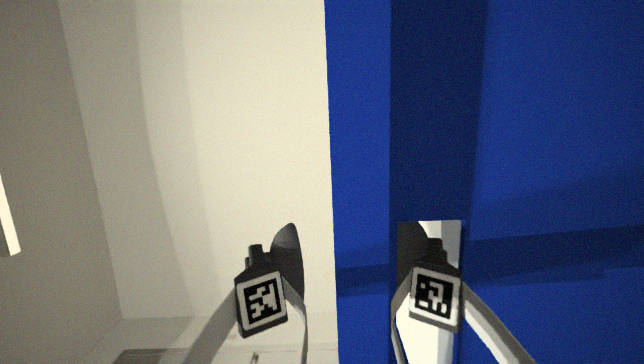

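>>> execute_actions --actions '[{"r1":{"joints":{"gripper_m":-0.03}}}]' --cameras '[]'

>>> execute_actions --actions '[{"r1":{"base":{"translate_m":0.09}}}]' --cameras '[]'

>>> execute_actions --actions '[{"r1":{"joints":{"gripper_m":0.044,"lift_m":0.097,"wrist_yaw_rad":1.78}}}]' --cameras '["r1_wrist_camera"]'

>>> execute_actions --actions '[{"r1":{"base":{"translate_m":-0.06}}}]' --cameras '["r1_wrist_camera","r1_head_camera"]'

Scene clock: 98.47 s.
r1.base_odometry: x=+0.731 y=+0.640 heading=+1.694 (m, m, rad; r1's odometry frame)
r1.turned_by_wheels: +0.000 (rad since the last result)
r1.turned_by_imu: -0.001 (rad since the last result)
r1.base_tilt: forward=-1.2 right=+1.0 (deg)
r1.lidar_m: 0.22 0.22 1.87 1.80 1.89 1.83 1.77 1.85 1.33 1.96 0.30 0.27
r1.head_depth_mm: 2058 1775 1583 1392 1146 1153 1102 / 2079 1802 1598 1324 1146 1169 - / 2095 1835 1611 1327 1150 1161 1135 / 2135 1852 1625 1397 1272 1182 1150 / 2152 1854 1636 1473 1330 1213 1150 / 2156 1863 1643 1484 1342 1224 1123 / 2190 1899 1673 1493 1351 1223 1128
r1.base_status: not commanded
r1.joint_positions: lift_m=+0.103 arm_m=+0.001 wrist_yaw_rad=+1.629 wrist_pitch_rad=-0.028 wrist_roll_rad=+1.568 gripper_m=-0.029 head_pan_rad=+0.007 head_tilt_rad=-1.089
r1.joint_status: all done
r1.on_its_own: wrist_yaw_rad is held at +1.641, not at your +1.670, by its stall guard, which is not easing now; right_wheel is at rest, and its effort (-44) is outside its rest range (-18 to +18)
r1.motor_effort: left_wheel=-2(3) right_wheel=-44(71) lift_m=+40(40) arm_m=+0(0) wrist_yaw_rad=+12(11) wrist_pitch_rad=+12(15) wrist_roll_rad=+2(2) gripper_m=-26(100) head_pan_rad=-5(4) head_tilt_rad=-6(6) (%)
r1.hand_pose: x=+0.2336 y=-0.1310 z=+0.2097 quat_wxyz=(+0.012, +0.727, -0.686, -0.009) (m; r1's base frame)
r1.wrist_depth_mm: - - - 106 120 120 119 / - - - 110 124 125 124 / - - - 115 130 130 130 / - - - 120 135 135 135 / - - - 125 143 141 142 / - - - 129 148 148 148 / - - - - 203 155 155
r2.base_odometry: x=+0.000 y=+0.000 heading=+0.000 (m, m, rad; r2's odometry frame)
r2.turned_by_wheels: +0.000 (rad since the last result)
r2.turned_by_imu: -0.001 (rad since the last result)
r2.base_tilt: forward=-0.3 right=+0.7 (deg)
r2.lidar_m: 1.41 3.70 1.34 1.45 2.03 1.18 1.02 1.02 0.82 0.71 0.70 0.82
r2.head_depth_mm: 1335 1424 1513 1520 1386 1239 1118 / 1652 1794 1790 1590 1390 1237 1118 / 2196 2163 1859 1600 1394 1242 1125 / 2654 2229 1847 1598 1399 1241 1121 / 2767 2241 1861 1592 1398 1249 1120 / 2787 2243 1869 1599 1403 1244 1125 / 2798 2237 1875 1607 1405 1250 1126
r2.base_status: not commanded
r2.joint_positions: lift_m=+0.358 arm_m=-0.003 wrist_yaw_rad=+2.984 wrist_pitch_rad=-0.363 wrist_roll_rad=+0.000 gripper_m=+0.037 head_pan_rad=-0.019 head_tilt_rad=-0.889
r2.joint_status: not commanded
r2.motor_effort: left_wheel=+0(0) right_wheel=-1(1) lift_m=+22(23) arm_m=+0(0) wrist_yaw_rad=-1(1) wrist_pitch_rad=+4(4) wrist_roll_rad=+0(0) gripper_m=+1(1) head_pan_rad=-1(1) head_tilt_rad=-4(4) (%)
r2.hand_pose: x=+0.0150 y=+0.0858 z=+0.3834 quat_wxyz=(+0.182, +0.703, +0.073, +0.683) (m; r2's base frame)
r2.wrist_depth_mm: - - - - - - - / - - - - - - - / - - - - - - - / 887 - 969 983 - - - / 721 723 795 782 801 809 855 / 601 612 - 647 657 668 686 / 519 528 520 546 543 562 577
pictures: none
No camera images: the call's "cameras" was empty. Leave "cameras" out to get every camera's image.

Scene clock: 100.50 s.
r1.base_odometry: x=+0.720 y=+0.729 heading=+1.693 (m, m, rad; r1's odometry frame)
r1.turned_by_wheels: +0.000 (rad since the last result)
r1.turned_by_imu: -0.177 (rad since the last result)
r1.base_tilt: forward=-1.2 right=+1.0 (deg)
r1.lidar_m: 0.17 0.16 2.00 1.81 1.82 2.01 1.83 1.84 1.36 1.95 0.28 0.22
r1.head_depth_mm: 2042 1797 1596 1430 1293 1165 1102 / 2068 1823 1602 1361 1125 1149 - / 2105 1827 1616 1309 1153 1140 1142 / 2141 1840 1639 1316 1225 1152 1142 / 2154 1852 1647 1407 1318 1203 1145 / 2162 1880 1662 1478 1341 1228 1125 / 2191 1894 1675 1495 1347 1230 1131
r1.base_status: translate_m off_target (by the wheels' count: +0.0898 of +0.0900)
r1.joint_positions: lift_m=+0.103 arm_m=+0.001 wrist_yaw_rad=+1.713 wrist_pitch_rad=-0.064 wrist_roll_rad=+1.582 gripper_m=-0.020 head_pan_rad=+0.006 head_tilt_rad=-1.089
r1.joint_status: not commanded
r1.on_its_own: wrist_yaw_rad is held at +1.641, not at your +1.670, by its stall guard, which is still easing; gripper_m is held at -0.021, not at your -0.030, by its stall guard, which is still easing; right_wheel is at rest, and its effort (+39) is outside its rest range (-18 to +18)
r1.motor_effort: left_wheel=+17(23) right_wheel=+39(53) lift_m=+35(40) arm_m=+1(0) wrist_yaw_rad=-69(79) wrist_pitch_rad=+28(30) wrist_roll_rad=-8(8) gripper_m=-28(29) head_pan_rad=-5(4) head_tilt_rad=-7(5) (%)
r1.hand_pose: x=+0.2302 y=-0.1100 z=+0.2008 quat_wxyz=(+0.021, +0.755, -0.655, -0.025) (m; r1's base frame)
r1.wrist_depth_mm: - - - 85 101 102 103 / - - - 87 103 105 106 / - - - 89 106 107 108 / - - - 91 109 110 112 / - - - 94 112 113 114 / - - - 96 114 116 118 / - - - 99 169 120 121
r2.base_odometry: x=+0.000 y=+0.000 heading=+0.000 (m, m, rad; r2's odometry frame)
r2.turned_by_wheels: +0.000 (rad since the last result)
r2.turned_by_imu: +0.000 (rad since the last result)
r2.base_tilt: forward=-0.3 right=+0.7 (deg)
r2.lidar_m: 1.42 3.72 1.34 1.56 2.03 1.17 1.02 1.02 0.82 0.71 0.70 0.82
r2.head_depth_mm: 1342 1425 1512 1520 1392 1242 1114 / 1660 1789 1795 1589 1396 1247 1117 / 2191 2165 1856 1600 1394 1244 1124 / 2679 2222 1855 1601 1399 1246 1121 / 2768 2230 1863 1602 1396 1247 1125 / 2799 2231 1863 1605 1397 1249 1126 / 2786 2236 1875 1608 1407 1246 1127
r2.base_status: not commanded
r2.joint_positions: lift_m=+0.358 arm_m=-0.003 wrist_yaw_rad=+2.984 wrist_pitch_rad=-0.363 wrist_roll_rad=+0.000 gripper_m=+0.037 head_pan_rad=-0.019 head_tilt_rad=-0.889
r2.joint_status: not commanded
r2.motor_effort: left_wheel=+0(0) right_wheel=-1(1) lift_m=+23(23) arm_m=+0(0) wrist_yaw_rad=+0(0) wrist_pitch_rad=+4(4) wrist_roll_rad=+0(0) gripper_m=+0(0) head_pan_rad=+0(0) head_tilt_rad=-4(4) (%)
r2.hand_pose: x=+0.0150 y=+0.0858 z=+0.3834 quat_wxyz=(+0.182, +0.703, +0.073, +0.683) (m; r2's base frame)
r2.wrist_depth_mm: - - - - - - - / - - - - - - - / - - - - - - - / 903 - 935 996 - - - / 727 729 799 784 814 823 865 / 603 601 - 636 661 673 692 / 520 526 528 549 544 570 586
pictures: none
No camera images: the call's "cameras" was empty. Leave "cameras" out to get every camera's image.

Scene clock: 101.63 s.
r1.base_odometry: x=+0.720 y=+0.729 heading=+1.693 (m, m, rad; r1's odometry frame)
r1.turned_by_wheels: +0.000 (rad since the last result)
r1.turned_by_imu: -0.001 (rad since the last result)
r1.base_tilt: forward=-1.3 right=+1.0 (deg)
r1.lidar_m: 0.17 0.16 1.99 1.81 1.82 2.01 1.83 1.84 1.36 1.95 0.28 0.22
r1.head_depth_mm: 2071 1790 1591 1431 1293 1158 1106 / 2060 1808 1602 1349 1129 1133 - / 2117 1830 1617 1311 1152 1140 1143 / 2121 1839 1627 1321 1230 1155 1141 / 2121 1859 1650 1408 1319 1206 1141 / 2158 1866 1647 1477 1335 1223 1124 / 2176 1893 1665 1495 1340 1228 1133
r1.base_status: not commanded
r1.joint_positions: lift_m=+0.097 arm_m=+0.001 wrist_yaw_rad=+1.738 wrist_pitch_rad=-0.042 wrist_roll_rad=+1.571 gripper_m=+0.044 head_pan_rad=+0.006 head_tilt_rad=-1.089
r1.joint_status: wrist_yaw_rad off_target (ended at +1.738, target +1.780); the others done
r1.on_its_own: right_wheel is at rest, and its effort (+30) is outside its rest range (-18 to +18); wrist_yaw_rad is at rest, and its effort (+40) is outside its rest range (-12 to +12)
r1.motor_effort: left_wheel=-3(17) right_wheel=+30(48) lift_m=+24(31) arm_m=-5(4) wrist_yaw_rad=+40(68) wrist_pitch_rad=+19(28) wrist_roll_rad=-1(8) gripper_m=-1(72) head_pan_rad=-5(4) head_tilt_rad=-7(7) (%)
r1.hand_pose: x=+0.2301 y=-0.1041 z=+0.2009 quat_wxyz=(+0.017, +0.763, -0.646, -0.014) (m; r1's base frame)
r1.wrist_depth_mm: - - - 83 98 98 99 / - - - 85 101 101 102 / - - - 87 104 104 104 / - - - 90 107 107 108 / - - - 92 110 110 111 / - - - 95 113 114 114 / - - - 99 169 117 118
r2.base_odometry: x=+0.000 y=+0.000 heading=+0.000 (m, m, rad; r2's odometry frame)
r2.turned_by_wheels: +0.000 (rad since the last result)
r2.turned_by_imu: +0.000 (rad since the last result)
r2.base_tilt: forward=-0.3 right=+0.7 (deg)
r2.lidar_m: 1.42 3.70 1.34 1.55 2.04 1.17 1.02 1.02 0.82 0.71 0.70 0.82
r2.head_depth_mm: 1340 1421 1523 1528 1391 1241 1120 / 1651 1792 1801 1591 1395 1244 1119 / 2194 2153 1854 1591 1395 1242 1119 / 2665 2219 1858 1599 1397 1241 1118 / 2776 2221 1868 1596 1396 1245 1125 / 2766 2243 1869 1601 1401 1246 1123 / 2786 2250 1866 1594 1402 1255 1127
r2.base_status: not commanded
r2.joint_positions: lift_m=+0.358 arm_m=-0.003 wrist_yaw_rad=+2.984 wrist_pitch_rad=-0.363 wrist_roll_rad=+0.000 gripper_m=+0.037 head_pan_rad=-0.019 head_tilt_rad=-0.889
r2.joint_status: not commanded
r2.motor_effort: left_wheel=+0(0) right_wheel=-1(1) lift_m=+23(23) arm_m=+0(0) wrist_yaw_rad=+0(0) wrist_pitch_rad=+4(4) wrist_roll_rad=+0(0) gripper_m=-1(1) head_pan_rad=-1(0) head_tilt_rad=-4(3) (%)
r2.hand_pose: x=+0.0150 y=+0.0858 z=+0.3834 quat_wxyz=(+0.182, +0.703, +0.073, +0.683) (m; r2's base frame)
r2.wrist_depth_mm: - - - - - - - / - - - - - - - / - - - - - - - / 898 - 951 983 - - - / 716 719 798 784 803 821 837 / 600 603 - 639 659 676 685 / 522 526 519 542 545 568 583
pictures: r1_wrist_camera
Images, in order (width x height): r1_wrist_camera 644x364.

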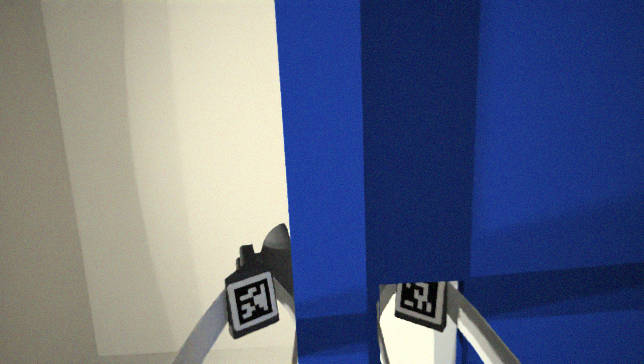

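Scene clock: 103.33 s.
r1.base_odometry: x=+0.728 y=+0.670 heading=+1.694 (m, m, rad; r1's odometry frame)
r1.turned_by_wheels: +0.001 (rad since the last result)
r1.turned_by_imu: +0.001 (rad since the last result)
r1.base_tilt: forward=-1.2 right=+1.0 (deg)
r1.lidar_m: 0.21 0.20 1.98 1.80 1.81 1.95 1.77 1.79 1.33 1.96 0.32 0.25
r1.head_depth_mm: 2041 1794 1582 1429 1299 1175 1104 / 2064 1814 1593 1342 1128 1162 - / 2090 1825 1609 1319 1148 1171 1138 / 2124 1840 1627 1332 1212 1167 1142 / 2133 1853 1642 1428 1291 1202 1140 / 2166 1869 1639 1485 1336 1225 1123 / 2173 1884 1647 1486 1338 1230 1126
r1.base_status: translate_m off_target (by the wheels' count: -0.0599 of -0.0600)
r1.joint_positions: lift_m=+0.097 arm_m=+0.001 wrist_yaw_rad=+1.716 wrist_pitch_rad=-0.006 wrist_roll_rad=+1.568 gripper_m=+0.044 head_pan_rad=+0.006 head_tilt_rad=-1.090
r1.joint_status: not commanded
r1.on_its_own: wrist_yaw_rad is held at +1.721, not at your +1.780, by its stall guard, which is not easing now; right_wheel is at rest, and its effort (-50) is outside its rest range (-18 to +18)
r1.motor_effort: left_wheel=-2(12) right_wheel=-50(91) lift_m=+31(31) arm_m=+0(5) wrist_yaw_rad=+4(40) wrist_pitch_rad=+3(18) wrist_roll_rad=+1(3) gripper_m=-7(7) head_pan_rad=-5(4) head_tilt_rad=-6(7) (%)
r1.hand_pose: x=+0.2320 y=-0.1090 z=+0.2099 quat_wxyz=(+0.004, +0.756, -0.654, -0.001) (m; r1's base frame)
r1.wrist_depth_mm: - - - 118 131 131 129 / - - - 121 135 134 133 / - - - 124 139 138 137 / - - - 128 141 141 140 / - - - 131 145 145 144 / - - - 136 - 150 148 / - - - - 207 154 153
r2.base_odometry: x=+0.000 y=+0.000 heading=+0.000 (m, m, rad; r2's odometry frame)
r2.turned_by_wheels: +0.000 (rad since the last result)
r2.turned_by_imu: +0.000 (rad since the last result)
r2.base_tilt: forward=-0.3 right=+0.7 (deg)
r2.lidar_m: 1.41 3.69 1.33 1.45 2.04 1.17 1.02 1.02 0.82 0.70 0.71 0.82
r2.head_depth_mm: 1338 1420 1524 1520 1393 1241 1117 / 1666 1786 1808 1592 1394 1233 1119 / 2189 2150 1858 1594 1398 1239 1117 / 2658 2212 1860 1596 1398 1248 1121 / 2752 2234 1862 1606 1391 1243 1123 / 2767 2234 1870 1593 1401 1248 1128 / 2821 2251 1867 1602 1406 1248 1123
r2.base_status: not commanded
r2.joint_positions: lift_m=+0.358 arm_m=-0.003 wrist_yaw_rad=+2.984 wrist_pitch_rad=-0.363 wrist_roll_rad=+0.000 gripper_m=+0.037 head_pan_rad=-0.019 head_tilt_rad=-0.889
r2.joint_status: not commanded
r2.motor_effort: left_wheel=+0(0) right_wheel=-1(1) lift_m=+23(22) arm_m=+0(0) wrist_yaw_rad=-2(0) wrist_pitch_rad=+4(4) wrist_roll_rad=+1(0) gripper_m=+0(1) head_pan_rad=-1(1) head_tilt_rad=-4(4) (%)
r2.hand_pose: x=+0.0150 y=+0.0858 z=+0.3834 quat_wxyz=(+0.182, +0.703, +0.073, +0.683) (m; r2's base frame)
r2.wrist_depth_mm: - - - - - - - / - - - - - - - / - - - - - - - / 900 - 946 - - - - / 720 731 789 776 799 823 864 / 591 606 - 642 670 666 690 / 518 525 521 545 547 567 574
pictures: r1_head_camera (sideways: a quarter turn clockwise sets it upright), r1_wrist_camera
Images, in order (width x height): r1_head_camera 896x504, r1_wrist_camera 644x364.

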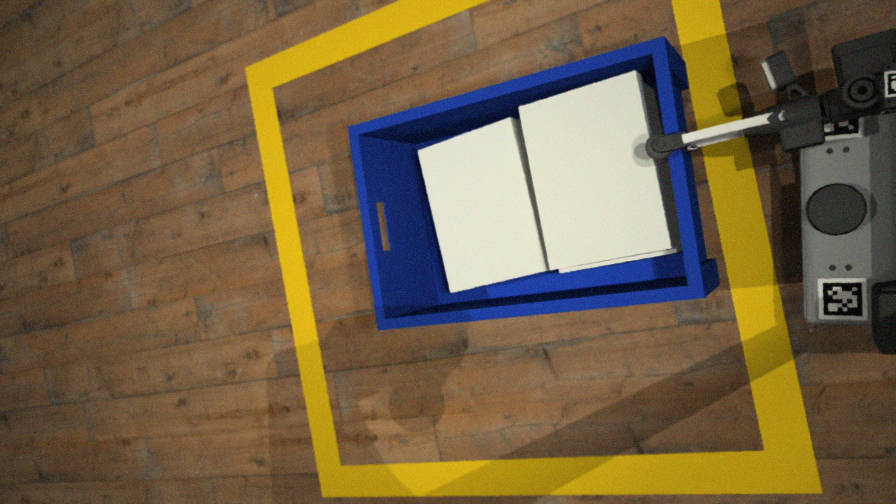

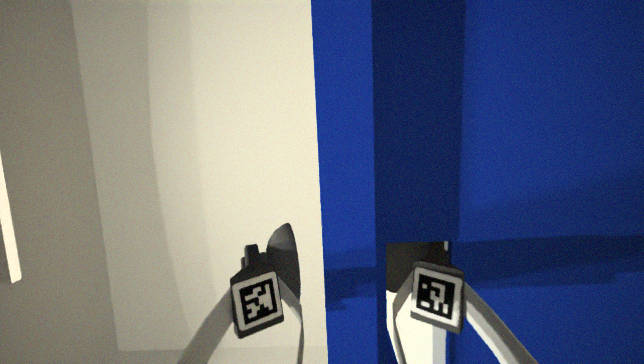

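>>> execute_actions --actions '[{"r1":{"base":{"translate_m":0.015}}}]' --cameras '[]'

>>> execute_actions --actions '[{"r1":{"base":{"rotate_rad":0.12},"joints":{"wrist_yaw_rad":1.75}}}]' --cameras '["r1_wrist_camera"]'

Scene clock: 110.27 s.
r1.base_odometry: x=+0.726 y=+0.685 heading=+1.694 (m, m, rad; r1's odometry frame)
r1.turned_by_wheels: +0.000 (rad since the last result)
r1.turned_by_imu: -0.001 (rad since the last result)
r1.base_tilt: forward=-1.3 right=+1.0 (deg)
r1.lidar_m: 0.19 0.19 1.99 1.80 1.82 1.97 1.79 1.80 1.34 1.96 0.31 0.24
r1.head_depth_mm: 2055 1789 1596 1420 1303 1167 1101 / 2078 1820 1602 1338 1128 1165 - / 2103 1826 1617 1323 1150 1161 1138 / 2108 1847 1627 1320 1198 1161 1142 / 2136 1848 1643 1409 1295 1203 1145 / 2163 1878 1651 1477 1337 1223 1125 / 2186 1880 1661 1474 1347 1233 1134
r1.base_status: done
r1.joint_positions: lift_m=+0.097 arm_m=+0.001 wrist_yaw_rad=+1.721 wrist_pitch_rad=-0.019 wrist_roll_rad=+1.568 gripper_m=+0.044 head_pan_rad=+0.006 head_tilt_rad=-1.090
r1.joint_status: not commanded
r1.on_its_own: wrist_yaw_rad is held at +1.721, not at your +1.780, by its stall guard, which is not easing now
r1.motor_effort: left_wheel=+1(7) right_wheel=-2(43) lift_m=+31(31) arm_m=+0(0) wrist_yaw_rad=+0(4) wrist_pitch_rad=+8(9) wrist_roll_rad=+1(2) gripper_m=+0(8) head_pan_rad=-5(4) head_tilt_rad=-6(6) (%)
r1.hand_pose: x=+0.2315 y=-0.1077 z=+0.2065 quat_wxyz=(+0.009, +0.758, -0.652, -0.005) (m; r1's base frame)
r1.wrist_depth_mm: - - - 104 118 118 118 / - - - 107 122 121 121 / - - - 110 125 125 124 / - - - 113 129 128 128 / - - - 117 133 132 132 / - - - 120 137 136 135 / - - - 125 191 141 140
r2.base_odometry: x=+0.000 y=+0.000 heading=+0.000 (m, m, rad; r2's odometry frame)
r2.turned_by_wheels: +0.000 (rad since the last result)
r2.turned_by_imu: -0.001 (rad since the last result)
r2.base_tilt: forward=-0.2 right=+0.7 (deg)
r2.lidar_m: 1.42 3.70 1.33 1.55 2.03 1.18 1.01 1.02 0.82 0.71 0.71 0.82
r2.head_depth_mm: 1344 1421 1522 1527 1390 1238 1115 / 1668 1789 1809 1588 1395 1242 1118 / 2183 2157 1856 1600 1390 1246 1120 / 2694 2219 1867 1599 1402 1245 1122 / 2755 2240 1859 1602 1399 1245 1122 / 2799 2230 1872 1599 1407 1247 1127 / 2788 2237 1870 1602 1402 1248 1125
r2.base_status: not commanded
r2.joint_positions: lift_m=+0.358 arm_m=-0.003 wrist_yaw_rad=+2.984 wrist_pitch_rad=-0.363 wrist_roll_rad=+0.000 gripper_m=+0.037 head_pan_rad=-0.019 head_tilt_rad=-0.889
r2.joint_status: not commanded
r2.motor_effort: left_wheel=-1(1) right_wheel=-1(1) lift_m=+23(22) arm_m=+0(0) wrist_yaw_rad=-1(1) wrist_pitch_rad=+4(4) wrist_roll_rad=+0(0) gripper_m=+0(0) head_pan_rad=+0(0) head_tilt_rad=-4(3) (%)
r2.hand_pose: x=+0.0150 y=+0.0858 z=+0.3834 quat_wxyz=(+0.182, +0.703, +0.073, +0.683) (m; r2's base frame)
r2.wrist_depth_mm: - - - - - - - / - - - - - - - / - - - - - - - / 884 - 965 996 - - - / 721 713 804 787 796 831 870 / 603 608 - 629 649 677 683 / 523 527 520 552 546 569 572
pictures: none
No camera images: the call's "cameras" was empty. Leave "cameras" out to get every camera's image.

Scene clock: 111.30 s.
r1.base_odometry: x=+0.726 y=+0.685 heading=+1.814 (m, m, rad; r1's odometry frame)
r1.turned_by_wheels: +0.120 (rad since the last result)
r1.turned_by_imu: +0.120 (rad since the last result)
r1.base_tilt: forward=-1.3 right=+1.0 (deg)
r1.lidar_m: 0.19 0.18 1.89 1.81 1.85 1.87 1.79 1.84 1.34 1.96 0.27 0.24
r1.head_depth_mm: 2072 1782 1584 1426 1245 1141 1108 / 2084 1814 1613 1304 1143 1147 - / 2093 1842 1621 1321 1150 1159 1144 / 2125 1840 1622 1316 1173 1167 1145 / 2121 1843 1633 1476 1327 1213 1142 / 2155 1875 1650 1476 1348 1223 1132 / 2164 1891 1668 1493 1351 1227 1134
r1.base_status: done
r1.joint_positions: lift_m=+0.097 arm_m=+0.001 wrist_yaw_rad=+1.748 wrist_pitch_rad=-0.024 wrist_roll_rad=+1.568 gripper_m=+0.044 head_pan_rad=+0.006 head_tilt_rad=-1.090
r1.joint_status: all done
r1.motor_effort: left_wheel=-3(7) right_wheel=+5(8) lift_m=+31(31) arm_m=+0(1) wrist_yaw_rad=+1(2) wrist_pitch_rad=+11(11) wrist_roll_rad=+1(2) gripper_m=+0(0) head_pan_rad=-4(5) head_tilt_rad=-6(6) (%)
r1.hand_pose: x=+0.2302 y=-0.1008 z=+0.2052 quat_wxyz=(+0.011, +0.767, -0.642, -0.007) (m; r1's base frame)
r1.wrist_depth_mm: - - - 78 93 93 93 / - - - 82 97 97 97 / - - - 87 102 102 102 / - - - 92 108 108 108 / - - - 96 157 114 114 / - - - 102 - 121 121 / - - - 111 184 129 129
r2.base_odometry: x=+0.000 y=+0.000 heading=+0.000 (m, m, rad; r2's odometry frame)
r2.turned_by_wheels: +0.000 (rad since the last result)
r2.turned_by_imu: +0.000 (rad since the last result)
r2.base_tilt: forward=-0.3 right=+0.7 (deg)
r2.lidar_m: 1.41 3.70 1.33 1.53 2.03 1.18 1.02 1.02 0.82 0.70 0.71 0.82
r2.head_depth_mm: 1341 1421 1514 1529 1396 1240 1121 / 1659 1785 1800 1586 1399 1238 1121 / 2210 2164 1863 1589 1398 1244 1119 / 2665 2217 1863 1599 1392 1244 1119 / 2771 2234 1863 1596 1395 1249 1123 / 2805 2241 1868 1599 1401 1250 1123 / 2794 2240 1869 1608 1408 1250 1129
r2.base_status: not commanded
r2.joint_positions: lift_m=+0.358 arm_m=-0.003 wrist_yaw_rad=+2.984 wrist_pitch_rad=-0.363 wrist_roll_rad=+0.000 gripper_m=+0.037 head_pan_rad=-0.019 head_tilt_rad=-0.889
r2.joint_status: not commanded
r2.motor_effort: left_wheel=+0(0) right_wheel=-1(1) lift_m=+23(22) arm_m=+0(0) wrist_yaw_rad=-1(1) wrist_pitch_rad=+4(4) wrist_roll_rad=+0(0) gripper_m=+0(1) head_pan_rad=+0(0) head_tilt_rad=-3(4) (%)
r2.hand_pose: x=+0.0150 y=+0.0858 z=+0.3834 quat_wxyz=(+0.182, +0.703, +0.073, +0.683) (m; r2's base frame)
r2.wrist_depth_mm: - - - - - - - / - - - - - - - / - - - - - - - / 887 - 931 992 - - - / 712 727 809 766 785 823 833 / 599 601 - 643 660 683 698 / 512 520 522 548 546 566 575
pictures: r1_wrist_camera
Images, in order (width x height): r1_wrist_camera 644x364.

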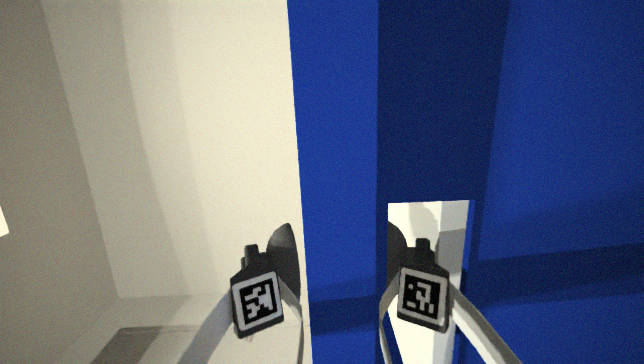

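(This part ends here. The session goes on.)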